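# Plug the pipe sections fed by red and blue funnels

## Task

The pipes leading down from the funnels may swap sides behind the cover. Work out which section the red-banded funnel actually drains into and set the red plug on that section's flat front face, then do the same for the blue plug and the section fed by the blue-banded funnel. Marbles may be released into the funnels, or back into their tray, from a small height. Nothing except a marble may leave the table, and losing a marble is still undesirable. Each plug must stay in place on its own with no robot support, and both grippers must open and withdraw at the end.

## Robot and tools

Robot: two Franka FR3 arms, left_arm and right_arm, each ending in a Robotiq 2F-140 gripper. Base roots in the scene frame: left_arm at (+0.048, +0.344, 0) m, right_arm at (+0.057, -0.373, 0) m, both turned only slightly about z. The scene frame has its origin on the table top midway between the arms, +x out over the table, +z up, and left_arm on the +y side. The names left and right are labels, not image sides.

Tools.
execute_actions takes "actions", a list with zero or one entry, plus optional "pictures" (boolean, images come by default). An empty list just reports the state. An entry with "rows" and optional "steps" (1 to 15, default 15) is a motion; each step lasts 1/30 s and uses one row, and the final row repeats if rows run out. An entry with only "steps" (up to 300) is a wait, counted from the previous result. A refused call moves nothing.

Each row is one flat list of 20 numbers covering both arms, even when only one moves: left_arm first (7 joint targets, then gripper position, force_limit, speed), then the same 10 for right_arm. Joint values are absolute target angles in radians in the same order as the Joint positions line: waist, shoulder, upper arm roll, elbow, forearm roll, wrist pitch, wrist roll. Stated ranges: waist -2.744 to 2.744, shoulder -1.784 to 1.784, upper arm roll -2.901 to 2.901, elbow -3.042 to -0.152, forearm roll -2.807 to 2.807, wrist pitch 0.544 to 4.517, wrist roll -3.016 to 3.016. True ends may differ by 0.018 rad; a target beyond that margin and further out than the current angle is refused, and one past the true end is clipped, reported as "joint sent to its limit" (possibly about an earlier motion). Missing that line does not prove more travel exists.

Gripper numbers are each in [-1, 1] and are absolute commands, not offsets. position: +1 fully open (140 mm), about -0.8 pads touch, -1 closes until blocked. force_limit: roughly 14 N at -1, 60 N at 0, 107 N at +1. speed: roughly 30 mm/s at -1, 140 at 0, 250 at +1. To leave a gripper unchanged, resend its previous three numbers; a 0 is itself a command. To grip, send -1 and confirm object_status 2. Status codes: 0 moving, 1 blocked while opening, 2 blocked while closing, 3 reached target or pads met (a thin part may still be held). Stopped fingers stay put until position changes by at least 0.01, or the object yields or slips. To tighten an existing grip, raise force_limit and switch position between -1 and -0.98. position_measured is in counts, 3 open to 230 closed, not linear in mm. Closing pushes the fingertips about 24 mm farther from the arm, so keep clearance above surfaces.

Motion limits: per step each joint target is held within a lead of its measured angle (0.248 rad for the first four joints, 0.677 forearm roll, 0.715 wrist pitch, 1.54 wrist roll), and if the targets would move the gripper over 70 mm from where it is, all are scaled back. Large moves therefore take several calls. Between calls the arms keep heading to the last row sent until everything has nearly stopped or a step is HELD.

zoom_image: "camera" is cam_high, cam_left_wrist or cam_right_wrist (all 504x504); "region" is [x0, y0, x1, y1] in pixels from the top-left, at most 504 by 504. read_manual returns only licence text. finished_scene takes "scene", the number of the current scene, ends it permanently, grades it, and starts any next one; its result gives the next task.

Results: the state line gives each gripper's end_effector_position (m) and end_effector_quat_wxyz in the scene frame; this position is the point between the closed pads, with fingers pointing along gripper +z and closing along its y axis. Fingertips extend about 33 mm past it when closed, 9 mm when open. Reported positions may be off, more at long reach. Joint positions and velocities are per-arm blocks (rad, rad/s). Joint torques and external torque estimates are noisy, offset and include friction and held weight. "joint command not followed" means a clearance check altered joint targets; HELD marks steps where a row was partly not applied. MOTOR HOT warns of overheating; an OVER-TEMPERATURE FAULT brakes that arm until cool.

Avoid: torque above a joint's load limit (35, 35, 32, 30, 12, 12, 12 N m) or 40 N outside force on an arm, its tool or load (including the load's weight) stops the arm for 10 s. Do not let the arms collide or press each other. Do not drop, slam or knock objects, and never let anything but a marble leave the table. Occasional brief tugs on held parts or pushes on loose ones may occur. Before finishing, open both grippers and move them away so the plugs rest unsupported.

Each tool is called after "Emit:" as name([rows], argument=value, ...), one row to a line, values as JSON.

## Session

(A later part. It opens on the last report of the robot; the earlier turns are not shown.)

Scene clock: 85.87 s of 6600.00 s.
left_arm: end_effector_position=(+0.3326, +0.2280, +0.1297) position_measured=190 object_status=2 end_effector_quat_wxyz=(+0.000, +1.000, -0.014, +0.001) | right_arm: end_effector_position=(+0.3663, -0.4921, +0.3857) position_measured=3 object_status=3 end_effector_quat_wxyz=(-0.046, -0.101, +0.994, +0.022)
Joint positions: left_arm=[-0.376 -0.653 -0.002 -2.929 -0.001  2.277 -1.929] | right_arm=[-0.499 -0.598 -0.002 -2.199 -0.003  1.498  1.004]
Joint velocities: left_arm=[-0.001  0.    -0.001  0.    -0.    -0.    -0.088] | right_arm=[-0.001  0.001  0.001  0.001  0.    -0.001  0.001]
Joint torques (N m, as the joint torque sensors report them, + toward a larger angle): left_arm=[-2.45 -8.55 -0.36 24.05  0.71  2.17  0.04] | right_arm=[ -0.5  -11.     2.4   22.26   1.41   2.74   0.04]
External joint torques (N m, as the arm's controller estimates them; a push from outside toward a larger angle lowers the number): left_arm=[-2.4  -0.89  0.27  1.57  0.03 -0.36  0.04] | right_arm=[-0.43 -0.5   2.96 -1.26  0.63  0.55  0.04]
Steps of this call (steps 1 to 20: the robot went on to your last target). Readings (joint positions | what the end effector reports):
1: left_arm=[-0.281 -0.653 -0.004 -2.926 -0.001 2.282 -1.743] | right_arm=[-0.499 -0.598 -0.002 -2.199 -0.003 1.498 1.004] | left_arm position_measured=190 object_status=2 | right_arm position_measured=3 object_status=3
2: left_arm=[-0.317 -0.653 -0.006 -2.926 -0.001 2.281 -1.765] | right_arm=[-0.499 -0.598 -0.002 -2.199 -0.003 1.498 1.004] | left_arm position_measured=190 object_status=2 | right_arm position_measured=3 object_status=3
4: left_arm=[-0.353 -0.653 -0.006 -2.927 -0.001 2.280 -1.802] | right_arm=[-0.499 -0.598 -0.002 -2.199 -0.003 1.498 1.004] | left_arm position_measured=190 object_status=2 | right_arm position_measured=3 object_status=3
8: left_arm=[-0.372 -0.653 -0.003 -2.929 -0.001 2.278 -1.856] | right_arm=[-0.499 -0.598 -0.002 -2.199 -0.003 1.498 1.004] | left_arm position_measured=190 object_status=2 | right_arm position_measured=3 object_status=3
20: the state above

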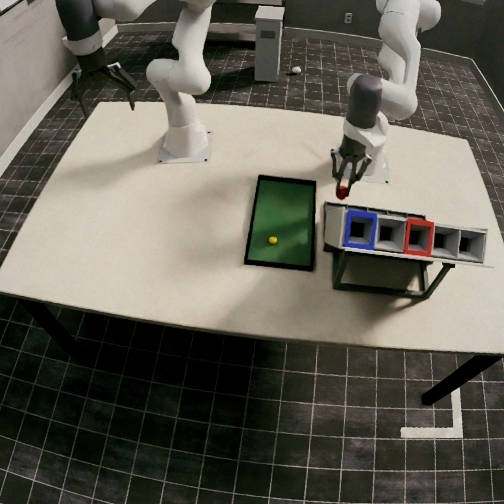

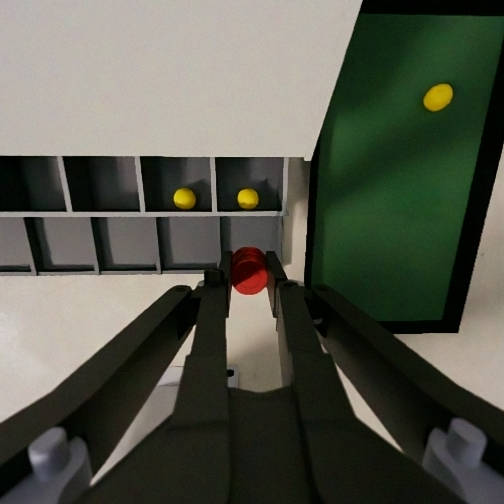

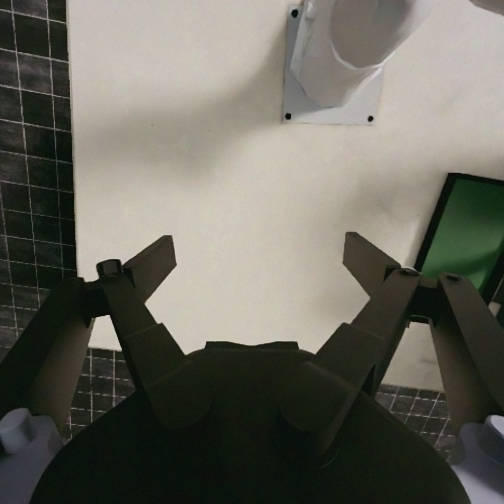

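Emit:
execute_actions([
  {"rows":[[-0.387,-0.636,0,-2.937,0,2.33,-1.965,-1,-0.4,0,-0.5,-0.6,0,-2.2,0,1.5,1.0,1,0,0],[-0.387,-0.615,0,-2.944,0,2.37,-1.965,-1,-0.4,0,-0.5,-0.6,0,-2.2,0,1.5,1.0,1,0,0],[-0.387,-0.593,0,-2.951,0,2.41,-1.965,-1,-0.4,0,-0.5,-0.6,0,-2.2,0,1.5,1.0,1,0,0],[-0.387,-0.571,0,-2.958,0,2.44,-1.965,-1,-0.4,0,-0.5,-0.6,0,-2.2,0,1.5,1.0,1,0,0],[-0.387,-0.55,0,-2.965,0,2.48,-1.965,-1,-0.4,0,-0.5,-0.6,0,-2.2,0,1.5,1.0,1,0,0],[-0.387,-0.53,0,-2.972,0,2.51,-1.965,-1,-0.4,0,-0.5,-0.6,0,-2.2,0,1.5,1.0,1,0,0],[-0.387,-0.51,0,-2.979,0,2.55,-1.965,-1,-0.4,0,-0.5,-0.6,0,-2.2,0,1.5,1.0,1,0,0],[-0.387,-0.492,0,-2.985,0,2.58,-1.965,-1,-0.4,0,-0.5,-0.6,0,-2.2,0,1.5,1.0,1,0,0],[-0.387,-0.48,0,-2.989,0,2.58,-1.965,-1,-0.4,0,-0.5,-0.6,0,-2.2,0,1.5,1.0,1,0,0],[-0.387,-0.47,0,-2.992,0,2.58,-1.965,-1,-0.4,0,-0.5,-0.6,0,-2.2,0,1.5,1.0,1,0,0],[-0.387,-0.46,0,-2.995,0,2.58,-1.965,-1,-0.4,0,-0.5,-0.6,0,-2.2,0,1.5,1.0,1,0,0],[-0.387,-0.452,0,-2.998,0,2.58,-1.965,-1,-0.4,0,-0.5,-0.6,0,-2.2,0,1.5,1.0,1,0,0],[-0.387,-0.444,0,-3.0,0,2.58,-1.965,-1,-0.4,0,-0.5,-0.6,0,-2.2,0,1.5,1.0,1,0,0],[-0.387,-0.436,0,-3.003,0,2.58,-1.965,-1,-0.4,0,-0.5,-0.6,0,-2.2,0,1.5,1.0,1,0,0],[-0.387,-0.429,0,-3.005,0,2.58,-1.965,-1,-0.4,0,-0.5,-0.6,0,-2.2,0,1.5,1.0,1,0,0]],"steps":15},
], pictures=false)

Emit:
execute_actions([
  {"steps":10},
], pictures=false)

Emit:
execute_actions([
  {"rows":[[-0.387,-0.429,0,-3.005,0,2.58,-1.965,-0.25,-0.4,-0.5,-0.5,-0.6,0,-2.2,0,1.5,1.0,1,0,0]],"steps":12},
])

Emit:
execute_actions([
  {"rows":[[-0.387,-0.465,0,-2.995,0,2.5,-1.965,-0.25,-0.4,0,-0.5,-0.6,0,-2.2,0,1.5,1.0,1,0,0],[-0.387,-0.495,0,-2.985,0,2.45,-1.965,-0.25,-0.4,0,-0.5,-0.6,0,-2.2,0,1.5,1.0,1,0,0],[-0.387,-0.525,0,-2.975,0,2.4,-1.965,-0.25,-0.4,0,-0.5,-0.6,0,-2.2,0,1.5,1.0,1,0,0],[-0.387,-0.555,0,-2.965,0,2.36,-1.965,-0.25,-0.4,0,-0.5,-0.6,0,-2.2,0,1.5,1.0,1,0,0],[-0.387,-0.585,0,-2.955,0,2.32,-1.965,-0.25,-0.4,0,-0.5,-0.6,0,-2.2,0,1.5,1.0,1,0,0],[-0.387,-0.615,0,-2.945,0,2.28,-1.965,-0.25,-0.4,0,-0.5,-0.6,0,-2.2,0,1.5,1.0,1,0,0],[-0.387,-0.645,0,-2.935,0,2.24,-1.965,-0.25,-0.4,0,-0.5,-0.6,0,-2.2,0,1.5,1.0,1,0,0],[-0.387,-0.675,0,-2.93,0,2.22,-1.965,-0.25,-0.4,0,-0.5,-0.6,0,-2.2,0,1.5,1.0,1,0,0],[-0.387,-0.69,0,-2.93,0,2.22,-1.965,-0.25,-0.4,0,-0.5,-0.6,0,-2.2,0,1.5,1.0,1,0,0],[0.699,-0.69,0,-2.93,0,2.22,-0.882,-0.15,-0.4,0,-0.5,-0.6,0,-2.2,0,1.5,1.0,1,0,0]],"steps":15},
], pictures=false)

Emit:
execute_actions([
  {"steps":13},
], pictures=false)

Emit:
execute_actions([
  {"rows":[[0.699,-0.153,0,-2.495,0,2.342,-0.882,-0.15,-0.4,0,-0.5,-0.6,0,-2.2,0,1.5,1.0,1,0,0]],"steps":15},
], pictures=false)

Emit:
execute_actions([
  {"steps":10},
])

Scene clock: 104.07 s of 6600.00 s.
left_arm: end_effector_position=(+0.3296, +0.2263, +0.0614) position_measured=190 object_status=2 end_effector_quat_wxyz=(-0.001, +1.000, -0.003, -0.003) | right_arm: end_effector_position=(+0.3663, -0.4921, +0.3857) position_measured=3 object_status=3 end_effector_quat_wxyz=(-0.046, -0.101, +0.994, +0.022)
Joint positions: left_arm=[-0.385 -0.448 -0.001 -2.999 -0.001  2.544 -1.96 ] | right_arm=[-0.499 -0.598 -0.002 -2.199 -0.003  1.498  1.004]
Joint velocities: left_arm=[-0.001  0.237 -0.    -0.075  0.     0.194 -0.004] | right_arm=[-0.     0.    -0.001 -0.001  0.    -0.    -0.   ]
Joint torques (N m, as the joint torque sensors report them, + toward a larger angle): left_arm=[ -1.38 -11.14  -0.02  20.51   0.63   3.04  -0.2 ] | right_arm=[ -0.55 -11.01   1.59  21.81   1.56   2.87  -0.02]
External joint torques (N m, as the arm's controller estimates them; a push from outside toward a larger angle lowers the number): left_arm=[-1.37  1.92  0.42  0.64  0.13  0.44 -0.2 ] | right_arm=[-0.52 -0.47  2.11 -1.7   0.77  0.69 -0.03]
Steps of this call (steps 1 to 30: the robot went on to your last target; steps 31 to 90: nothing new was sent; then 14.70 s passed at rest; steps 91 to 105: all 15 steps of this action). Readings (joint positions | what the end effector reports):
91: left_arm=[-0.378 -0.651 -0.001 -2.930 -0.001 2.285 -1.956] | right_arm=[-0.499 -0.598 -0.002 -2.199 -0.003 1.498 1.004] | left_arm position_measured=190 object_status=2 | right_arm position_measured=3 object_status=3
92: left_arm=[-0.380 -0.643 -0.001 -2.932 -0.001 2.300 -1.956] | right_arm=[-0.499 -0.598 -0.002 -2.199 -0.003 1.498 1.004] | left_arm position_measured=190 object_status=2 | right_arm position_measured=3 object_status=3
94: left_arm=[-0.383 -0.614 -0.001 -2.941 -0.001 2.341 -1.957] | right_arm=[-0.499 -0.598 -0.002 -2.199 -0.003 1.498 1.004] | left_arm position_measured=190 object_status=2 | right_arm position_measured=3 object_status=3
98: left_arm=[-0.384 -0.534 -0.001 -2.969 -0.001 2.446 -1.959] | right_arm=[-0.499 -0.598 -0.002 -2.199 -0.003 1.498 1.004] | left_arm position_measured=190 object_status=2 | right_arm position_measured=3 object_status=3
105: the state above

Scene clock: 104.40 s of 6600.00 s.
left_arm: end_effector_position=(+0.3307, +0.2259, +0.0568) position_measured=190 object_status=2 end_effector_quat_wxyz=(-0.000, +1.000, -0.003, -0.000) | right_arm: end_effector_position=(+0.3663, -0.4921, +0.3857) position_measured=3 object_status=3 end_effector_quat_wxyz=(-0.046, -0.101, +0.994, +0.022)
Joint positions: left_arm=[-0.385 -0.431 -0.001 -3.005 -0.001  2.572 -1.961] | right_arm=[-0.499 -0.598 -0.002 -2.199 -0.003  1.498  1.004]
Joint velocities: left_arm=[ 0.     0.003 -0.001  0.    -0.002  0.03  -0.001] | right_arm=[ 0.    -0.001 -0.001 -0.    -0.    -0.    -0.   ]
Joint torques (N m, as the joint torque sensors report them, + toward a larger angle): left_arm=[-1.25 -9.53  0.66 20.58  0.65  2.76  0.03] | right_arm=[ -1.29 -10.41   1.98  22.15   1.49   2.77  -0.01]
External joint torques (N m, as the arm's controller estimates them; a push from outside toward a larger angle lowers the number): left_arm=[-1.24  1.87  1.09  1.8   0.17  0.28  0.03] | right_arm=[-1.28  0.26  2.46 -1.43  0.69  0.59 -0.02]
Steps of this call (steps 1 to 10: the robot went on to your last target). Readings (joint positions | what the end effector reports):
1: left_arm=[-0.385 -0.441 -0.001 -3.001 -0.001 2.550 -1.960] | right_arm=[-0.499 -0.598 -0.002 -2.199 -0.003 1.498 1.004] | left_arm position_measured=190 object_status=2 | right_arm position_measured=3 object_status=3
2: left_arm=[-0.385 -0.437 -0.001 -3.003 -0.001 2.554 -1.960] | right_arm=[-0.499 -0.598 -0.002 -2.199 -0.003 1.498 1.004] | left_arm position_measured=190 object_status=2 | right_arm position_measured=3 object_status=3
4: left_arm=[-0.385 -0.433 -0.001 -3.005 -0.001 2.561 -1.960] | right_arm=[-0.499 -0.598 -0.002 -2.199 -0.003 1.498 1.004] | left_arm position_measured=190 object_status=2 | right_arm position_measured=3 object_status=3
8: left_arm=[-0.385 -0.432 -0.001 -3.005 -0.001 2.570 -1.961] | right_arm=[-0.499 -0.598 -0.002 -2.199 -0.003 1.498 1.004] | left_arm position_measured=190 object_status=2 | right_arm position_measured=3 object_status=3
10: the state above

Scene clock: 104.80 s of 6600.00 s.
left_arm: end_effector_position=(+0.3321, +0.2253, +0.0571) position_measured=160 object_status=0 end_effector_quat_wxyz=(+0.001, +1.000, -0.003, +0.002) | right_arm: end_effector_position=(+0.3663, -0.4921, +0.3857) position_measured=3 object_status=3 end_effector_quat_wxyz=(-0.046, -0.101, +0.994, +0.022)
Joint positions: left_arm=[-0.385 -0.431 -0.001 -3.005 -0.001  2.577 -1.961] | right_arm=[-0.499 -0.598 -0.002 -2.199 -0.003  1.498  1.004]
Joint velocities: left_arm=[ 0.     0.002  0.003  0.001 -0.001  0.002  0.001] | right_arm=[-0.001  0.    -0.001  0.001 -0.001 -0.     0.   ]
Joint torques (N m, as the joint torque sensors report them, + toward a larger angle): left_arm=[-1.16 -9.89 -0.16 20.12  0.53  2.76 -0.09] | right_arm=[ -0.95 -11.28   2.01  21.82   1.49   2.83  -0.04]
External joint torques (N m, as the arm's controller estimates them; a push from outside toward a larger angle lowers the number): left_arm=[-1.2   1.61  0.2   1.23  0.05  0.24 -0.09] | right_arm=[-0.89 -0.75  2.57 -1.73  0.71  0.64 -0.05]
Steps of this call (steps 1 to 12: all 12 steps of this action). Readings (joint positions | what the end effector reports):
1: left_arm=[-0.385 -0.431 -0.001 -3.005 -0.001 2.573 -1.961] | right_arm=[-0.499 -0.598 -0.002 -2.199 -0.003 1.498 1.004] | left_arm position_measured=190 object_status=0 | right_arm position_measured=3 object_status=3
2: left_arm=[-0.385 -0.431 -0.001 -3.005 -0.001 2.574 -1.961] | right_arm=[-0.499 -0.598 -0.002 -2.199 -0.003 1.498 1.004] | left_arm position_measured=190 object_status=0 | right_arm position_measured=3 object_status=3
4: left_arm=[-0.385 -0.431 -0.001 -3.005 -0.001 2.575 -1.961] | right_arm=[-0.499 -0.598 -0.002 -2.199 -0.003 1.498 1.004] | left_arm position_measured=177 object_status=0 | right_arm position_measured=3 object_status=3
8: left_arm=[-0.385 -0.431 -0.001 -3.005 -0.001 2.576 -1.961] | right_arm=[-0.499 -0.598 -0.002 -2.199 -0.003 1.498 1.004] | left_arm position_measured=160 object_status=0 | right_arm position_measured=3 object_status=3
12: the state above

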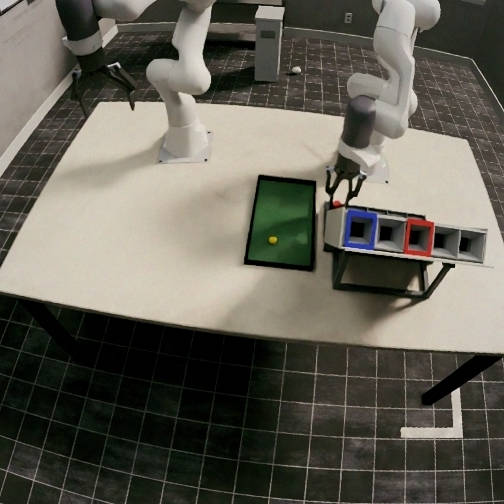

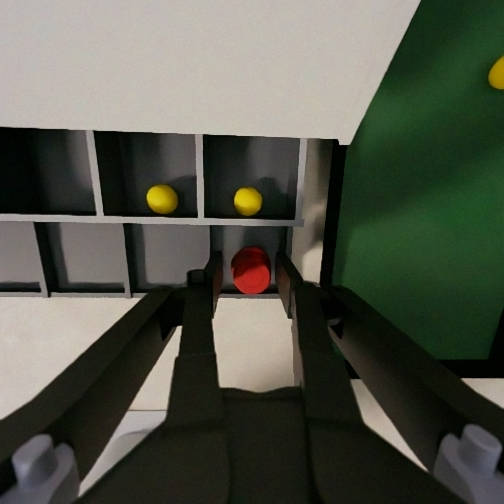

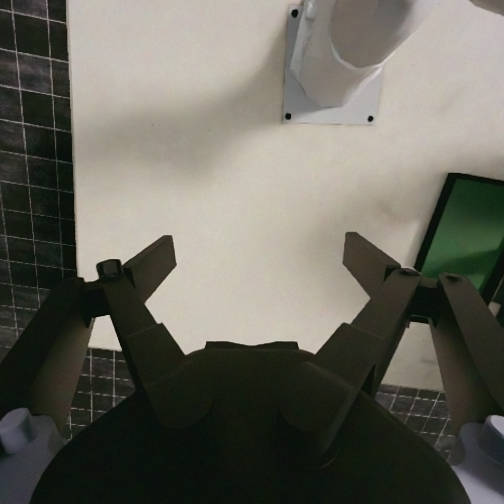

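Scene clock: 105.30 s of 6600.00 s.
left_arm: end_effector_position=(+0.3604, +0.3433, +0.1398) position_measured=148 object_status=0 end_effector_quat_wxyz=(-0.001, +0.999, -0.036, +0.014) | right_arm: end_effector_position=(+0.3663, -0.4921, +0.3857) position_measured=3 object_status=3 end_effector_quat_wxyz=(-0.046, -0.101, +0.994, +0.022)
Joint positions: left_arm=[ 0.009 -0.685 -0.003 -2.927 -0.001  2.269 -1.502] | right_arm=[-0.499 -0.598 -0.002 -2.199 -0.003  1.498  1.004]
Joint velocities: left_arm=[ 1.964 -0.034  0.112  0.    -0.    -0.226  1.775] | right_arm=[ 0.001 -0.    -0.001  0.    -0.001 -0.001  0.002]
Joint torques (N m, as the joint torque sensors report them, + toward a larger angle): left_arm=[-6.84 -6.48 -5.48 23.34  0.66  1.79  0.85] | right_arm=[  0.28 -11.01   1.88  22.18   1.47   2.72  -0.09]
External joint torques (N m, as the arm's controller estimates them; a push from outside toward a larger angle lowers the number): left_arm=[ 2.36  0.07 -0.44  1.92  0.02 -0.56  0.84] | right_arm=[ 0.28 -0.55  2.37 -1.27  0.68  0.54 -0.1 ]
Steps of this call (steps 1 to 15: all 15 steps of this action). Readings (joint positions | what the end effector reports):
1: left_arm=[-0.385 -0.437 -0.001 -3.004 -0.001 2.564 -1.961] | right_arm=[-0.499 -0.598 -0.002 -2.199 -0.003 1.498 1.004] | left_arm position_measured=160 object_status=0 | right_arm position_measured=3 object_status=3
2: left_arm=[-0.385 -0.451 -0.001 -3.001 -0.001 2.543 -1.961] | right_arm=[-0.499 -0.598 -0.002 -2.199 -0.003 1.498 1.004] | left_arm position_measured=160 object_status=3 | right_arm position_measured=3 object_status=3
4: left_arm=[-0.385 -0.495 -0.001 -2.988 -0.001 2.490 -1.961] | right_arm=[-0.499 -0.598 -0.002 -2.199 -0.003 1.498 1.004] | left_arm position_measured=160 object_status=3 | right_arm position_measured=3 object_status=3
8: left_arm=[-0.385 -0.610 -0.001 -2.949 -0.001 2.365 -1.961] | right_arm=[-0.499 -0.598 -0.002 -2.199 -0.003 1.498 1.004] | left_arm position_measured=160 object_status=3 | right_arm position_measured=3 object_status=3
15: the state above

Scene clock: 105.73 s of 6600.00 s.
left_arm: end_effector_position=(+0.2809, +0.5314, +0.1360) position_measured=148 object_status=3 end_effector_quat_wxyz=(+0.005, +0.997, +0.077, -0.005) | right_arm: end_effector_position=(+0.3663, -0.4921, +0.3857) position_measured=3 object_status=3 end_effector_quat_wxyz=(-0.046, -0.101, +0.994, +0.022)
Joint positions: left_arm=[ 0.685 -0.688  0.005 -2.929 -0.001  2.228 -1.045] | right_arm=[-0.499 -0.598 -0.002 -2.199 -0.003  1.498  1.004]
Joint velocities: left_arm=[ 0.163 -0.001 -0.018 -0.005  0.    -0.029  0.527] | right_arm=[-0.     0.    -0.     0.001  0.001 -0.     0.001]
Joint torques (N m, as the joint torque sensors report them, + toward a larger angle): left_arm=[-0.28 -7.39 -2.96 24.11  0.7   2.04  0.41] | right_arm=[ -0.64 -11.08   2.32  22.26   1.46   2.83  -0.06]
External joint torques (N m, as the arm's controller estimates them; a push from outside toward a larger angle lowers the number): left_arm=[ 1.03 -0.49 -1.43  1.24  0.03 -0.49  0.41] | right_arm=[-0.66 -0.56  2.77 -1.25  0.67  0.64 -0.07]
Steps of this call (steps 1 to 13: the robot went on to your last target). Readings (joint positions | what the end effector reports):
1: left_arm=[0.080 -0.686 -0.002 -2.927 -0.001 2.262 -1.445] | right_arm=[-0.499 -0.598 -0.002 -2.199 -0.003 1.498 1.004] | left_arm position_measured=148 object_status=0 | right_arm position_measured=3 object_status=3
2: left_arm=[0.152 -0.686 -0.001 -2.927 -0.001 2.256 -1.392] | right_arm=[-0.499 -0.598 -0.002 -2.199 -0.003 1.498 1.004] | left_arm position_measured=148 object_status=0 | right_arm position_measured=3 object_status=3
4: left_arm=[0.297 -0.687 -0.001 -2.927 -0.001 2.247 -1.301] | right_arm=[-0.499 -0.598 -0.002 -2.199 -0.003 1.498 1.004] | left_arm position_measured=148 object_status=3 | right_arm position_measured=3 object_status=3
8: left_arm=[0.580 -0.688 0.002 -2.927 -0.001 2.236 -1.161] | right_arm=[-0.499 -0.598 -0.002 -2.199 -0.003 1.498 1.004] | left_arm position_measured=148 object_status=3 | right_arm position_measured=3 object_status=3
13: the state above

Scene clock: 106.23 s of 6600.00 s.
left_arm: end_effector_position=(+0.3933, +0.6279, +0.1278) position_measured=148 object_status=3 end_effector_quat_wxyz=(+0.006, +1.000, +0.021, -0.006) | right_arm: end_effector_position=(+0.3663, -0.4921, +0.3857) position_measured=3 object_status=3 end_effector_quat_wxyz=(-0.046, -0.101, +0.994, +0.022)
Joint positions: left_arm=[ 0.697 -0.155  0.001 -2.502 -0.001  2.33  -0.925] | right_arm=[-0.499 -0.598 -0.002 -2.199 -0.003  1.498  1.004]
Joint velocities: left_arm=[ 0.001  0.014  0.002  0.06  -0.001  0.053  0.129] | right_arm=[ 0.001  0.001  0.     0.    -0.001  0.001 -0.001]
Joint torques (N m, as the joint torque sensors report them, + toward a larger angle): left_arm=[  0.82 -23.56  -1.15  24.66   0.69   2.95   0.37] | right_arm=[ -1.27 -10.77   1.94  22.26   1.4    2.82   0.03]
External joint torques (N m, as the arm's controller estimates them; a push from outside toward a larger angle lowers the number): left_arm=[ 0.88  1.62 -0.94  2.69  0.09  0.43  0.37] | right_arm=[-1.25 -0.37  2.43 -1.18  0.61  0.64  0.03]
Steps of this call (steps 1 to 15: all 15 steps of this action). Readings (joint positions | what the end effector reports):
1: left_arm=[0.689 -0.655 0.005 -2.898 -0.001 2.232 -1.035] | right_arm=[-0.499 -0.598 -0.002 -2.199 -0.003 1.498 1.004] | left_arm position_measured=148 object_status=3 | right_arm position_measured=3 object_status=3
2: left_arm=[0.690 -0.606 0.005 -2.851 -0.001 2.243 -1.026] | right_arm=[-0.499 -0.598 -0.002 -2.199 -0.003 1.498 1.004] | left_arm position_measured=148 object_status=3 | right_arm position_measured=3 object_status=3
4: left_arm=[0.692 -0.509 0.004 -2.750 -0.001 2.263 -1.009] | right_arm=[-0.499 -0.598 -0.002 -2.199 -0.003 1.498 1.004] | left_arm position_measured=148 object_status=3 | right_arm position_measured=3 object_status=3
8: left_arm=[0.695 -0.268 0.002 -2.546 -0.001 2.307 -0.970] | right_arm=[-0.499 -0.598 -0.002 -2.199 -0.003 1.498 1.004] | left_arm position_measured=148 object_status=3 | right_arm position_measured=3 object_status=3
15: the state above

Scene clock: 106.57 s of 6600.00 s.
left_arm: end_effector_position=(+0.3975, +0.6314, +0.1307) position_measured=148 object_status=3 end_effector_quat_wxyz=(+0.001, +1.000, +0.008, -0.001) | right_arm: end_effector_position=(+0.3663, -0.4921, +0.3857) position_measured=3 object_status=3 end_effector_quat_wxyz=(-0.046, -0.101, +0.994, +0.022)
Joint positions: left_arm=[ 0.697 -0.155  0.001 -2.496 -0.001  2.338 -0.899] | right_arm=[-0.499 -0.598 -0.002 -2.199 -0.003  1.498  1.004]
Joint velocities: left_arm=[-0.001 -0.     0.     0.001  0.001  0.006  0.044] | right_arm=[-0.001 -0.003  0.001  0.     0.    -0.001  0.   ]
Joint torques (N m, as the joint torque sensors report them, + toward a larger angle): left_arm=[  1.3  -23.74  -1.16  24.23   0.68   2.74   0.54] | right_arm=[ -0.84 -11.44   1.89  22.47   1.52   2.88  -0.05]
External joint torques (N m, as the arm's controller estimates them; a push from outside toward a larger angle lowers the number): left_arm=[ 1.31  0.39 -0.99  2.46  0.08  0.22  0.54] | right_arm=[-0.85 -0.76  2.34 -1.11  0.73  0.69 -0.06]
Steps of this call (steps 1 to 10: the robot went on to your last target). Readings (joint positions | what the end effector reports):
1: left_arm=[0.697 -0.155 0.001 -2.500 -0.001 2.332 -0.921] | right_arm=[-0.499 -0.598 -0.002 -2.199 -0.003 1.498 1.004] | left_arm position_measured=148 object_status=3 | right_arm position_measured=3 object_status=3
2: left_arm=[0.697 -0.155 0.001 -2.499 -0.001 2.333 -0.917] | right_arm=[-0.499 -0.598 -0.002 -2.199 -0.003 1.498 1.004] | left_arm position_measured=148 object_status=3 | right_arm position_measured=3 object_status=3
4: left_arm=[0.697 -0.155 0.001 -2.497 -0.001 2.336 -0.911] | right_arm=[-0.499 -0.598 -0.002 -2.199 -0.003 1.498 1.004] | left_arm position_measured=148 object_status=3 | right_arm position_measured=3 object_status=3
8: left_arm=[0.697 -0.155 0.001 -2.496 -0.001 2.338 -0.902] | right_arm=[-0.499 -0.598 -0.002 -2.199 -0.003 1.498 1.004] | left_arm position_measured=148 object_status=3 | right_arm position_measured=3 object_status=3
10: the state above

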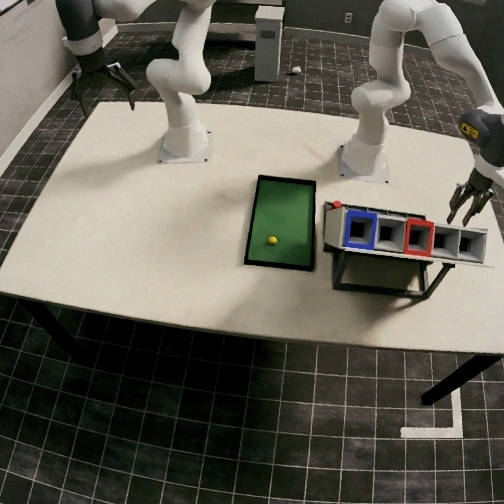

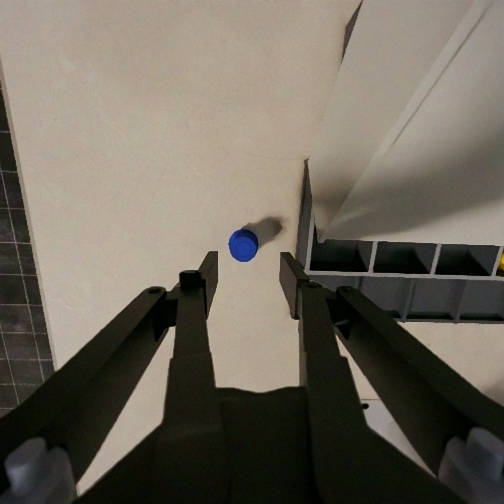

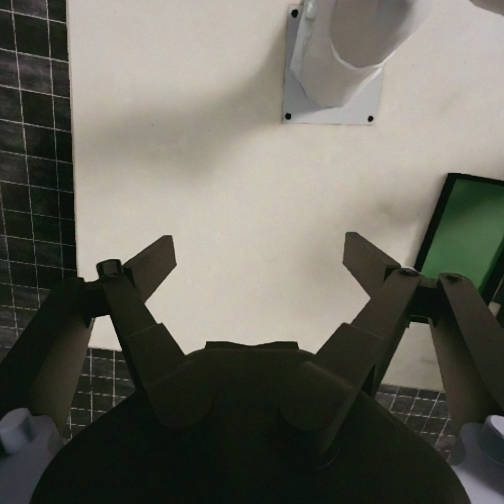

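Emit:
execute_actions([
  {"rows":[[0.699,-0.12,0,-2.505,0,2.40,-0.882,-0.15,-0.4,0,-0.5,-0.6,0,-2.2,0,1.5,1.0,1,0,0],[0.699,-0.09,0,-2.512,0,2.44,-0.882,-0.15,-0.4,0,-0.5,-0.6,0,-2.2,0,1.5,1.0,1,0,0],[0.699,-0.07,0,-2.518,0,2.47,-0.882,-0.15,-0.4,0,-0.5,-0.6,0,-2.2,0,1.5,1.0,1,0,0],[0.699,-0.05,0,-2.522,0,2.49,-0.882,-0.15,-0.4,0,-0.5,-0.6,0,-2.2,0,1.5,1.0,1,0,0],[0.699,-0.04,0,-2.524,0,2.49,-0.882,-0.15,-0.4,0,-0.5,-0.6,0,-2.2,0,1.5,1.0,1,0,0],[0.699,-0.032,0,-2.524,0,2.492,-0.882,-0.15,-0.4,0,-0.5,-0.6,0,-2.2,0,1.5,1.0,1,0,0]],"steps":15},
])

Scene clock: 120.63 s of 6600.00 s.
left_arm: end_effector_position=(+0.3980, +0.6320, +0.0757) position_measured=148 object_status=3 end_effector_quat_wxyz=(+0.005, +1.000, +0.002, -0.005) | right_arm: end_effector_position=(+0.3663, -0.4921, +0.3857) position_measured=3 object_status=3 end_effector_quat_wxyz=(-0.046, -0.101, +0.994, +0.022)
Joint positions: left_arm=[ 0.697 -0.033  0.001 -2.525 -0.001  2.479 -0.886] | right_arm=[-0.499 -0.598 -0.002 -2.199 -0.003  1.498  1.004]
Joint velocities: left_arm=[ 0.001  0.001 -0.001  0.002  0.     0.065 -0.   ] | right_arm=[-0.001  0.    -0.001  0.     0.001 -0.     0.002]
Joint torques (N m, as the joint torque sensors report them, + toward a larger angle): left_arm=[  1.52 -27.21  -1.28  22.65   0.65   2.86   0.42] | right_arm=[ -0.45 -11.     1.81  21.89   1.49   2.8    0.06]
External joint torques (N m, as the arm's controller estimates them; a push from outside toward a larger angle lowers the number): left_arm=[ 1.5  -0.75 -1.27  2.87  0.15  0.42  0.42] | right_arm=[-0.37 -0.49  2.41 -1.63  0.71  0.62  0.06]
Steps of this call (steps 1 to 30: the robot went on to your last target; steps 31 to 90: nothing new was sent; then 10.57 s passed at rest; steps 91 to 105: all 15 steps of this action). Readings (joint positions | what the end effector reports):
91: left_arm=[0.697 -0.150 0.001 -2.496 -0.001 2.350 -0.886] | right_arm=[-0.499 -0.598 -0.002 -2.199 -0.003 1.498 1.004] | left_arm position_measured=148 object_status=3 | right_arm position_measured=3 object_status=3
92: left_arm=[0.697 -0.138 0.001 -2.497 -0.001 2.366 -0.886] | right_arm=[-0.499 -0.598 -0.002 -2.199 -0.003 1.498 1.004] | left_arm position_measured=148 object_status=3 | right_arm position_measured=3 object_status=3
94: left_arm=[0.697 -0.100 0.001 -2.505 -0.001 2.404 -0.886] | right_arm=[-0.499 -0.598 -0.002 -2.199 -0.003 1.498 1.004] | left_arm position_measured=148 object_status=3 | right_arm position_measured=3 object_status=3
98: left_arm=[0.697 -0.041 0.001 -2.524 -0.001 2.449 -0.886] | right_arm=[-0.499 -0.598 -0.002 -2.199 -0.003 1.498 1.004] | left_arm position_measured=148 object_status=3 | right_arm position_measured=3 object_status=3
105: the state above

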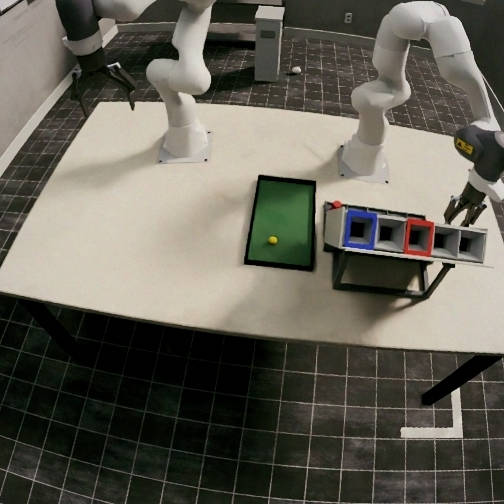

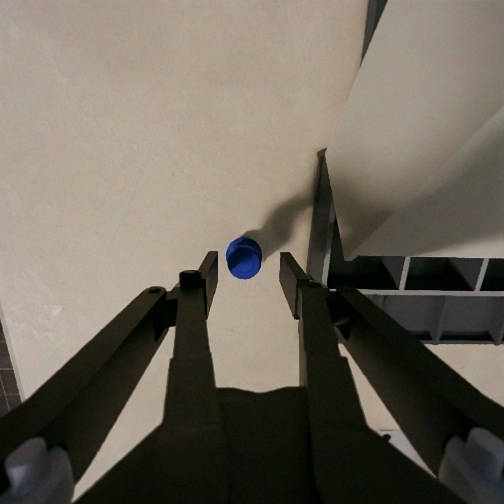

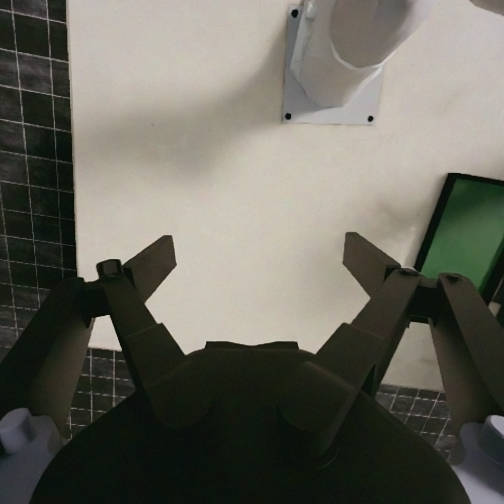

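Emit:
execute_actions([
  {"rows":[[0.699,-0.02,0,-2.526,0,2.53,-0.882,-0.15,-0.4,0,-0.5,-0.6,0,-2.2,0,1.5,1.0,1,0,0],[0.699,-0.005,0,-2.528,0,2.55,-0.882,-0.15,-0.4,0,-0.5,-0.6,0,-2.2,0,1.5,1.0,1,0,0],[0.699,0.01,0,-2.53,0,2.573,-0.882,-0.15,-0.4,0,-0.5,-0.6,0,-2.2,0,1.5,1.0,1,0,0],[0.699,0.02,0,-2.531,0,2.573,-0.882,-0.15,-0.4,0,-0.5,-0.6,0,-2.2,0,1.5,1.0,1,0,0],[0.699,0.03,0,-2.532,0,2.573,-0.882,-0.15,-0.4,0,-0.5,-0.6,0,-2.2,0,1.5,1.0,1,0,0],[0.699,0.04,0,-2.533,0,2.573,-0.882,-0.15,-0.4,0,-0.5,-0.6,0,-2.2,0,1.5,1.0,1,0,0]],"steps":15},
])

Scene clock: 125.03 s of 6600.00 s.
left_arm: end_effector_position=(+0.4006, +0.6342, +0.0475) position_measured=148 object_status=3 end_effector_quat_wxyz=(+0.002, +1.000, +0.002, -0.003) | right_arm: end_effector_position=(+0.3663, -0.4921, +0.3857) position_measured=3 object_status=3 end_effector_quat_wxyz=(-0.046, -0.101, +0.994, +0.022)
Joint positions: left_arm=[ 0.697  0.038  0.001 -2.534 -0.001  2.565 -0.886] | right_arm=[-0.499 -0.598 -0.002 -2.199 -0.003  1.498  1.004]
Joint velocities: left_arm=[ 0.001 -0.001 -0.001  0.     0.002  0.033  0.001] | right_arm=[-0.     0.001  0.     0.001 -0.    -0.001 -0.   ]
Joint torques (N m, as the joint torque sensors report them, + toward a larger angle): left_arm=[  1.09 -27.59  -1.18  21.35   0.5    2.9    0.34] | right_arm=[ -0.83 -11.34   2.19  22.56   1.59   2.8    0.08]
External joint torques (N m, as the arm's controller estimates them; a push from outside toward a larger angle lowers the number): left_arm=[ 1.12  0.39 -1.19  2.49  0.05  0.4   0.34] | right_arm=[-0.81 -0.82  2.69 -0.97  0.8   0.61  0.07]
Steps of this call (steps 1 to 30: the robot went on to your last target; steps 31 to 90: nothing new was sent; then 0.90 s passed at rest; steps 91 to 105: all 15 steps of this action). Readings (joint positions | what the end effector reports):
91: left_arm=[0.697 -0.031 0.001 -2.525 -0.001 2.496 -0.886] | right_arm=[-0.499 -0.598 -0.002 -2.199 -0.003 1.498 1.004] | left_arm position_measured=148 object_status=3 | right_arm position_measured=3 object_status=3
92: left_arm=[0.697 -0.026 0.001 -2.525 -0.001 2.505 -0.886] | right_arm=[-0.499 -0.598 -0.002 -2.199 -0.003 1.498 1.004] | left_arm position_measured=148 object_status=3 | right_arm position_measured=3 object_status=3
94: left_arm=[0.697 -0.008 0.001 -2.525 -0.001 2.527 -0.886] | right_arm=[-0.499 -0.598 -0.002 -2.199 -0.003 1.498 1.004] | left_arm position_measured=148 object_status=3 | right_arm position_measured=3 object_status=3
98: left_arm=[0.697 0.030 0.001 -2.532 -0.001 2.550 -0.886] | right_arm=[-0.499 -0.598 -0.002 -2.199 -0.003 1.498 1.004] | left_arm position_measured=148 object_status=3 | right_arm position_measured=3 object_status=3
105: the state above

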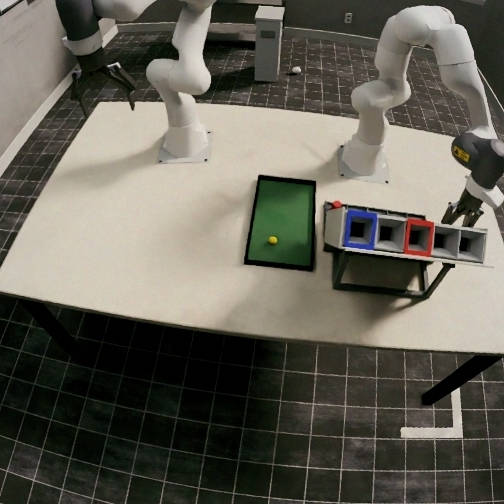

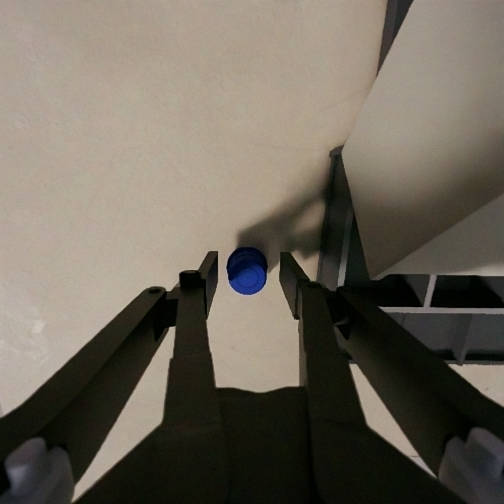

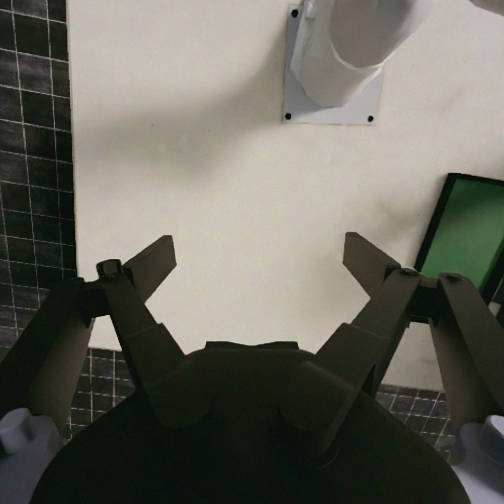

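Emit:
execute_actions([
  {"rows":[[0.699,0.04,0,-2.533,0,2.573,-0.882,-1,-0.4,0,-0.5,-0.6,0,-2.2,0,1.5,1.0,1,0,0]],"steps":14},
], pictures=false)

Emit:
execute_actions([
  {"rows":[[0.70,0.0,0,-2.53,0,2.50,-0.882,-1,-0.4,0,-0.5,-0.6,0,-2.2,0,1.5,1.0,1,0,0],[0.703,-0.04,0,-2.53,0,2.45,-0.882,-1,-0.4,0,-0.5,-0.6,0,-2.2,0,1.5,1.0,1,0,0],[0.706,-0.08,0,-2.525,0,2.40,-0.882,-1,-0.4,0,-0.5,-0.6,0,-2.2,0,1.5,1.0,1,0,0],[0.71,-0.12,0,-2.52,0,2.36,-0.882,-1,-0.4,0,-0.5,-0.6,0,-2.2,0,1.5,1.0,1,0,0],[0.71,-0.15,0,-2.517,0,2.33,-0.882,-1,-0.4,0,-0.5,-0.6,0,-2.2,0,1.5,1.0,1,0,0],[0.71,-0.18,0,-2.513,0,2.32,-0.882,-1,-0.4,0,-0.5,-0.6,0,-2.2,0,1.5,1.0,1,0,0]],"steps":11},
])

Scene clock: 130.27 s of 6600.00 s.
left_arm: end_effector_position=(+0.4022, +0.6355, +0.0482) position_measured=190 object_status=2 end_effector_quat_wxyz=(+0.000, +1.000, +0.002, -0.000) | right_arm: end_effector_position=(+0.3663, -0.4921, +0.3857) position_measured=3 object_status=3 end_effector_quat_wxyz=(-0.046, -0.101, +0.994, +0.022)
Joint positions: left_arm=[ 0.697  0.038  0.001 -2.533 -0.001  2.571 -0.886] | right_arm=[-0.499 -0.598 -0.002 -2.199 -0.003  1.498  1.004]
Joint velocities: left_arm=[-0.     0.001  0.    -0.     0.001  0.     0.001] | right_arm=[ 0.001  0.    -0.    -0.001 -0.002  0.001  0.   ]
Joint torques (N m, as the joint torque sensors report them, + toward a larger angle): left_arm=[  0.84 -27.31  -1.98  20.71   0.56   2.87   0.27] | right_arm=[  0.   -11.11   1.61  22.68   1.59   2.81  -0.02]
External joint torques (N m, as the arm's controller estimates them; a push from outside toward a larger angle lowers the number): left_arm=[ 0.81  0.65 -2.04  1.83  0.11  0.35  0.27] | right_arm=[-0.03 -0.62  2.04 -0.78  0.8   0.63 -0.02]
Steps of this call (steps 1 to 15: the robot went on to your last target; steps 16 to 90: nothing new was sent; then 1.77 s passed at rest; steps 91 to 104: all 14 steps of this action). Readings (joint positions | what the end effector reports):
91: left_arm=[0.697 0.038 0.001 -2.534 -0.001 2.570 -0.886] | right_arm=[-0.499 -0.598 -0.002 -2.199 -0.003 1.498 1.004] | left_arm position_measured=148 object_status=0 | right_arm position_measured=3 object_status=3
92: left_arm=[0.697 0.038 0.001 -2.534 -0.001 2.570 -0.886] | right_arm=[-0.499 -0.598 -0.002 -2.199 -0.003 1.498 1.004] | left_arm position_measured=155 object_status=0 | right_arm position_measured=3 object_status=3
94: left_arm=[0.697 0.038 0.001 -2.534 -0.001 2.571 -0.886] | right_arm=[-0.499 -0.598 -0.002 -2.199 -0.003 1.498 1.004] | left_arm position_measured=170 object_status=0 | right_arm position_measured=3 object_status=3
98: left_arm=[0.697 0.038 0.001 -2.533 -0.001 2.571 -0.886] | right_arm=[-0.499 -0.598 -0.002 -2.199 -0.003 1.498 1.004] | left_arm position_measured=190 object_status=0 | right_arm position_measured=3 object_status=3
104: the state above

Scene clock: 130.63 s of 6600.00 s.
left_arm: end_effector_position=(+0.4009, +0.6403, +0.1400) position_measured=190 object_status=2 end_effector_quat_wxyz=(-0.012, +1.000, +0.007, +0.015) | right_arm: end_effector_position=(+0.3663, -0.4921, +0.3857) position_measured=3 object_status=3 end_effector_quat_wxyz=(-0.046, -0.101, +0.994, +0.022)
Joint positions: left_arm=[ 0.708 -0.18   0.001 -2.508 -0.001  2.368 -0.886] | right_arm=[-0.499 -0.598 -0.002 -2.199 -0.003  1.498  1.004]
Joint velocities: left_arm=[ 0.002 -0.054 -0.    -0.003 -0.    -0.257  0.   ] | right_arm=[ 0.001 -0.001  0.    -0.001 -0.001 -0.001 -0.002]
Joint torques (N m, as the joint torque sensors report them, + toward a larger angle): left_arm=[  1.31 -22.    -0.36  20.91   0.69   1.78   0.3 ] | right_arm=[ -0.71 -10.99   1.59  22.53   1.46   2.77  -0.03]
External joint torques (N m, as the arm's controller estimates them; a push from outside toward a larger angle lowers the number): left_arm=[ 1.37 -2.55 -0.12  1.82  0.1  -0.54  0.3 ] | right_arm=[-0.78 -0.49  1.98 -0.91  0.66  0.6  -0.04]
Steps of this call (steps 1 to 11: all 11 steps of this action). Readings (joint positions | what the end effector reports):
1: left_arm=[0.697 0.033 0.001 -2.534 -0.001 2.559 -0.886] | right_arm=[-0.499 -0.598 -0.002 -2.199 -0.003 1.498 1.004] | left_arm position_measured=190 object_status=2 | right_arm position_measured=3 object_status=3
2: left_arm=[0.698 0.018 0.001 -2.535 -0.001 2.539 -0.886] | right_arm=[-0.499 -0.598 -0.002 -2.199 -0.003 1.498 1.004] | left_arm position_measured=190 object_status=2 | right_arm position_measured=3 object_status=3
4: left_arm=[0.702 -0.037 0.001 -2.534 -0.001 2.486 -0.886] | right_arm=[-0.499 -0.598 -0.002 -2.199 -0.003 1.498 1.004] | left_arm position_measured=190 object_status=2 | right_arm position_measured=3 object_status=3
8: left_arm=[0.707 -0.155 0.001 -2.513 -0.001 2.399 -0.886] | right_arm=[-0.499 -0.598 -0.002 -2.199 -0.003 1.498 1.004] | left_arm position_measured=190 object_status=2 | right_arm position_measured=3 object_status=3
11: the state above

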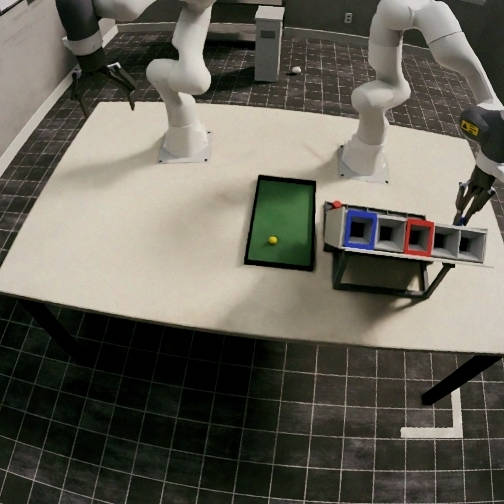

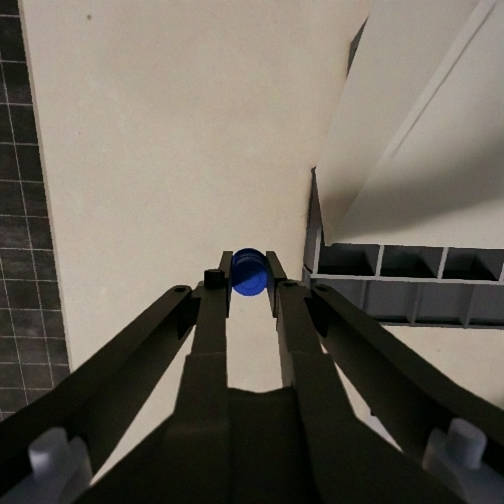

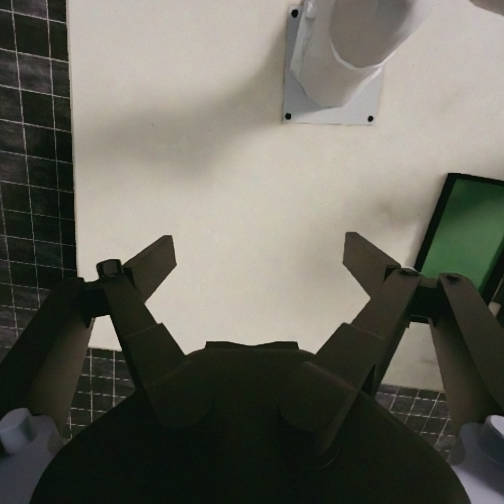

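Emit:
execute_actions([
  {"rows":[[0.72,-0.23,0,-2.55,0,2.30,-0.882,-1,-0.4,0,-0.5,-0.6,0,-2.2,0,1.5,1.0,1,0,0],[0.72,-0.28,0,-2.59,0,2.29,-0.882,-1,-0.4,0,-0.5,-0.6,0,-2.2,0,1.5,1.0,1,0,0],[0.72,-0.33,0,-2.63,0,2.28,-0.882,-1,-0.4,0,-0.5,-0.6,0,-2.2,0,1.5,1.0,1,0,0],[0.72,-0.38,0,-2.67,0,2.27,-0.882,-1,-0.4,0,-0.5,-0.6,0,-2.2,0,1.5,1.0,1,0,0],[0.72,-0.43,0,-2.71,0,2.26,-0.882,-1,-0.4,0,-0.5,-0.6,0,-2.2,0,1.5,1.0,1,0,0],[0.72,-0.48,0,-2.75,0,2.25,-0.882,-1,-0.4,0,-0.5,-0.6,0,-2.2,0,1.5,1.0,1,0,0],[0.72,-0.53,0,-2.79,0,2.24,-0.882,-1,-0.4,0,-0.5,-0.6,0,-2.2,0,1.5,1.0,1,0,0],[0.72,-0.58,0,-2.83,0,2.23,-0.882,-1,-0.4,0,-0.5,-0.6,0,-2.2,0,1.5,1.0,1,0,0],[0.72,-0.63,0,-2.88,0,2.21,-0.882,-1,-0.4,0,-0.5,-0.6,0,-2.2,0,1.5,1.0,1,0,0],[0.72,-0.6825,0,-2.935,0,2.2025,-0.882,-1,-0.4,0,-0.5,-0.6,0,-2.2,0,1.5,1.0,1,0,0]],"steps":15},
], pictures=false)

Emit:
execute_actions([
  {"rows":[[0.66,-0.6825,0,-2.935,0,2.2025,-0.95,-1,-0.4,0,-0.5,-0.6,0,-2.2,0,1.5,1.0,1,0,0],[0.59,-0.6825,0,-2.935,0,2.2025,-1.02,-1,-0.4,0,-0.5,-0.6,0,-2.2,0,1.5,1.0,1,0,0],[0.52,-0.6825,0,-2.935,0,2.2025,-1.09,-1,-0.4,0,-0.5,-0.6,0,-2.2,0,1.5,1.0,1,0,0],[0.45,-0.6825,0,-2.935,0,2.2025,-1.16,-1,-0.4,0,-0.5,-0.6,0,-2.2,0,1.5,1.0,1,0,0],[0.38,-0.6825,0,-2.935,0,2.2025,-1.23,-1,-0.4,0,-0.5,-0.6,0,-2.2,0,1.5,1.0,1,0,0],[0.31,-0.6825,0,-2.935,0,2.2025,-1.30,-1,-0.4,0,-0.5,-0.6,0,-2.2,0,1.5,1.0,1,0,0],[0.24,-0.6825,0,-2.935,0,2.2025,-1.37,-1,-0.4,0,-0.5,-0.6,0,-2.2,0,1.5,1.0,1,0,0],[0.17,-0.6825,0,-2.935,0,2.2025,-1.44,-1,-0.4,0,-0.5,-0.6,0,-2.2,0,1.5,1.0,1,0,0],[0.10,-0.6825,0,-2.935,0,2.2025,-1.51,-1,-0.4,0,-0.5,-0.6,0,-2.2,0,1.5,1.0,1,0,0],[0.03,-0.6825,0,-2.935,0,2.2025,-1.58,-1,-0.4,0,-0.5,-0.6,0,-2.2,0,1.5,1.0,1,0,0],[-0.04,-0.6825,0,-2.935,0,2.2025,-1.65,-1,-0.4,0,-0.5,-0.6,0,-2.2,0,1.5,1.0,1,0,0],[-0.10,-0.6825,0,-2.935,0,2.2025,-1.70,-1,-0.4,0,-0.5,-0.6,0,-2.2,0,1.5,1.0,1,0,0],[-0.143,-0.6825,0,-2.935,0,2.2025,-1.724,-1,-0.4,0,-0.5,-0.6,0,-2.2,0,1.5,1.0,1,0,0]],"steps":15},
], pictures=false)

Emit:
execute_actions([
  {"steps":15},
])

Scene clock: 145.73 s of 6600.00 s.
left_arm: end_effector_position=(+0.2722, +0.5360, +0.1321) position_measured=190 object_status=2 end_effector_quat_wxyz=(+0.011, +1.000, +0.012, -0.013) | right_arm: end_effector_position=(+0.3663, -0.4921, +0.3857) position_measured=3 object_status=3 end_effector_quat_wxyz=(-0.046, -0.101, +0.994, +0.022)
Joint positions: left_arm=[ 0.718 -0.671 -0.    -2.925 -0.001  2.22  -0.886] | right_arm=[-0.499 -0.598 -0.002 -2.199 -0.003  1.498  1.004]
Joint velocities: left_arm=[ 0.    -0.125 -0.001 -0.157  0.001 -0.107 -0.001] | right_arm=[ 0.     0.    -0.    -0.002  0.001  0.     0.001]
Joint torques (N m, as the joint torque sensors report them, + toward a larger angle): left_arm=[ 1.13 -9.45 -1.16 26.22  0.72  2.52  0.41] | right_arm=[ -0.64 -10.9    2.58  22.5    1.43   2.8    0.04]
External joint torques (N m, as the arm's controller estimates them; a push from outside toward a larger angle lowers the number): left_arm=[ 1.21 -2.78 -0.47  1.78  0.   -0.29  0.41] | right_arm=[-0.65 -0.49  3.04 -0.89  0.63  0.63  0.04]
Steps of this call (steps 1 to 30: the robot went on to your last target; steps 31 to 90: nothing new was sent; then 11.60 s passed at rest; steps 91 to 105: all 15 steps of this action). Readings (joint positions | what the end effector reports):
91: left_arm=[0.710 -0.190 -0.000 -2.521 -0.001 2.320 -0.886] | right_arm=[-0.499 -0.598 -0.002 -2.199 -0.003 1.498 1.004] | left_arm position_measured=190 object_status=2 | right_arm position_measured=3 object_status=3
92: left_arm=[0.712 -0.212 -0.000 -2.542 -0.001 2.316 -0.886] | right_arm=[-0.499 -0.598 -0.002 -2.199 -0.003 1.498 1.004] | left_arm position_measured=190 object_status=2 | right_arm position_measured=3 object_status=3
94: left_arm=[0.716 -0.286 -0.000 -2.602 -0.001 2.304 -0.886] | right_arm=[-0.499 -0.598 -0.002 -2.199 -0.003 1.498 1.004] | left_arm position_measured=190 object_status=2 | right_arm position_measured=3 object_status=3
98: left_arm=[0.717 -0.477 -0.000 -2.746 -0.001 2.273 -0.886] | right_arm=[-0.499 -0.598 -0.002 -2.199 -0.003 1.498 1.004] | left_arm position_measured=190 object_status=2 | right_arm position_measured=3 object_status=3
105: the state above

Scene clock: 146.23 s of 6600.00 s.
left_arm: end_effector_position=(+0.3351, +0.3137, +0.1304) position_measured=190 object_status=2 end_effector_quat_wxyz=(-0.000, +0.990, -0.140, -0.023) | right_arm: end_effector_position=(+0.3663, -0.4921, +0.3857) position_measured=3 object_status=3 end_effector_quat_wxyz=(-0.046, -0.101, +0.994, +0.022)
Joint positions: left_arm=[-0.093 -0.68  -0.005 -2.933 -0.001  2.207 -1.397] | right_arm=[-0.499 -0.598 -0.002 -2.199 -0.003  1.498  1.004]
Joint velocities: left_arm=[-0.688  0.    -0.007 -0.001  0.001 -0.012 -1.069] | right_arm=[ 0.    -0.001 -0.001 -0.001 -0.001 -0.     0.001]
Joint torques (N m, as the joint torque sensors report them, + toward a larger angle): left_arm=[ 3.43 -7.55  2.18 23.15  0.69  2.11 -0.24] | right_arm=[ -0.03 -11.02   1.78  21.82   1.49   2.77   0.04]
External joint torques (N m, as the arm's controller estimates them; a push from outside toward a larger angle lowers the number): left_arm=[-2.38 -0.62 -1.32  1.1   0.06 -0.21 -0.22] | right_arm=[ 0.01 -0.48  2.31 -1.65  0.71  0.59  0.04]
Steps of this call (steps 1 to 15: all 15 steps of this action). Readings (joint positions | what the end effector reports):
1: left_arm=[0.705 -0.674 0.002 -2.929 -0.001 2.217 -0.892] | right_arm=[-0.499 -0.598 -0.002 -2.199 -0.003 1.498 1.004] | left_arm position_measured=190 object_status=2 | right_arm position_measured=3 object_status=3
2: left_arm=[0.673 -0.676 0.005 -2.931 -0.001 2.215 -0.904] | right_arm=[-0.499 -0.598 -0.002 -2.199 -0.003 1.498 1.004] | left_arm position_measured=190 object_status=2 | right_arm position_measured=3 object_status=3
4: left_arm=[0.573 -0.678 0.005 -2.933 -0.001 2.212 -0.946] | right_arm=[-0.499 -0.598 -0.002 -2.199 -0.003 1.498 1.004] | left_arm position_measured=190 object_status=2 | right_arm position_measured=3 object_status=3
8: left_arm=[0.314 -0.680 0.002 -2.933 -0.001 2.209 -1.085] | right_arm=[-0.499 -0.598 -0.002 -2.199 -0.003 1.498 1.004] | left_arm position_measured=190 object_status=2 | right_arm position_measured=3 object_status=3
15: the state above

Scene clock: 146.73 s of 6600.00 s.
left_arm: end_effector_position=(+0.3321, +0.3006, +0.1298) position_measured=190 object_status=2 end_effector_quat_wxyz=(-0.003, +0.999, -0.032, -0.024) | right_arm: end_effector_position=(+0.3663, -0.4921, +0.3857) position_measured=3 object_status=3 end_effector_quat_wxyz=(-0.046, -0.101, +0.994, +0.022)
Joint positions: left_arm=[-0.141 -0.68  -0.002 -2.934 -0.001  2.205 -1.658] | right_arm=[-0.499 -0.598 -0.002 -2.199 -0.003  1.498  1.004]
Joint velocities: left_arm=[-0.002 -0.     0.001 -0.     0.001 -0.001 -0.206] | right_arm=[ 0.    -0.001 -0.    -0.001 -0.     0.001  0.001]
Joint torques (N m, as the joint torque sensors report them, + toward a larger angle): left_arm=[-1.97 -7.23  0.52 24.01  0.76  2.09 -0.15] | right_arm=[ -0.68 -11.32   2.04  22.42   1.48   2.8   -0.06]
External joint torques (N m, as the arm's controller estimates them; a push from outside toward a larger angle lowers the number): left_arm=[-1.97 -0.32  1.12  1.44  0.07 -0.32 -0.15] | right_arm=[-0.69 -0.86  2.49 -1.05  0.69  0.62 -0.07]
Steps of this call (steps 1 to 15: the robot went on to your last target). Readings (joint positions | what the end effector reports):
1: left_arm=[-0.111 -0.680 -0.005 -2.933 -0.001 2.207 -1.430] | right_arm=[-0.499 -0.598 -0.002 -2.199 -0.003 1.498 1.004] | left_arm position_measured=190 object_status=2 | right_arm position_measured=3 object_status=3
2: left_arm=[-0.122 -0.680 -0.005 -2.933 -0.001 2.207 -1.460] | right_arm=[-0.499 -0.598 -0.002 -2.199 -0.003 1.498 1.004] | left_arm position_measured=190 object_status=2 | right_arm position_measured=3 object_status=3
4: left_arm=[-0.133 -0.680 -0.004 -2.934 -0.001 2.206 -1.511] | right_arm=[-0.499 -0.598 -0.002 -2.199 -0.003 1.498 1.004] | left_arm position_measured=190 object_status=2 | right_arm position_measured=3 object_status=3
8: left_arm=[-0.140 -0.680 -0.002 -2.934 -0.001 2.206 -1.585] | right_arm=[-0.499 -0.598 -0.002 -2.199 -0.003 1.498 1.004] | left_arm position_measured=190 object_status=2 | right_arm position_measured=3 object_status=3
15: the state above

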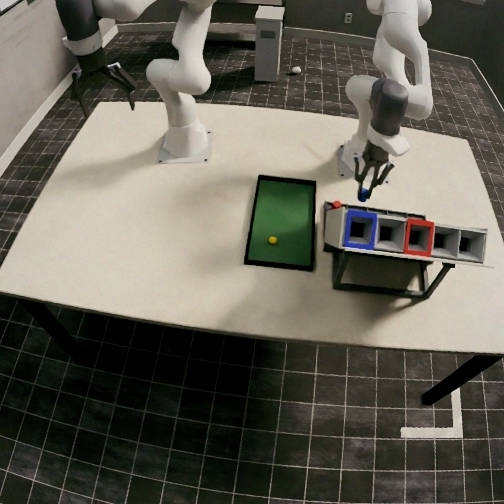

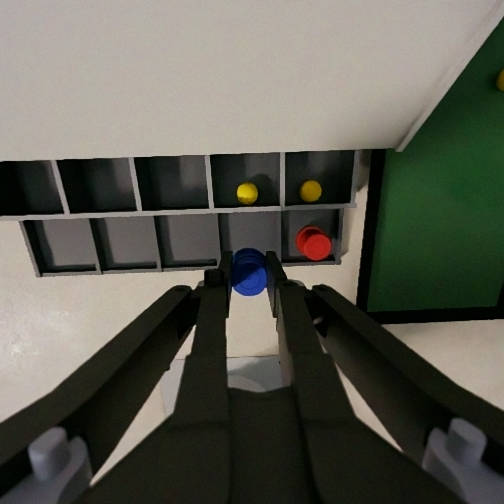

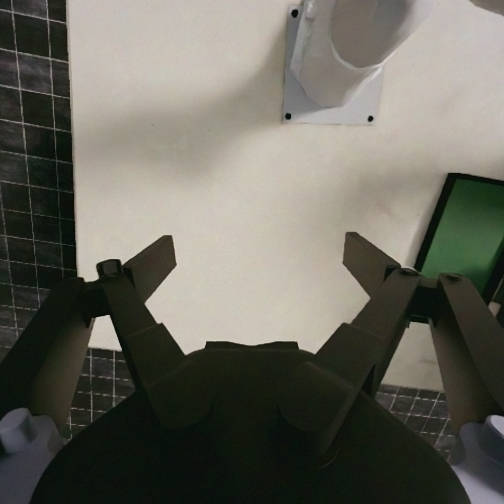

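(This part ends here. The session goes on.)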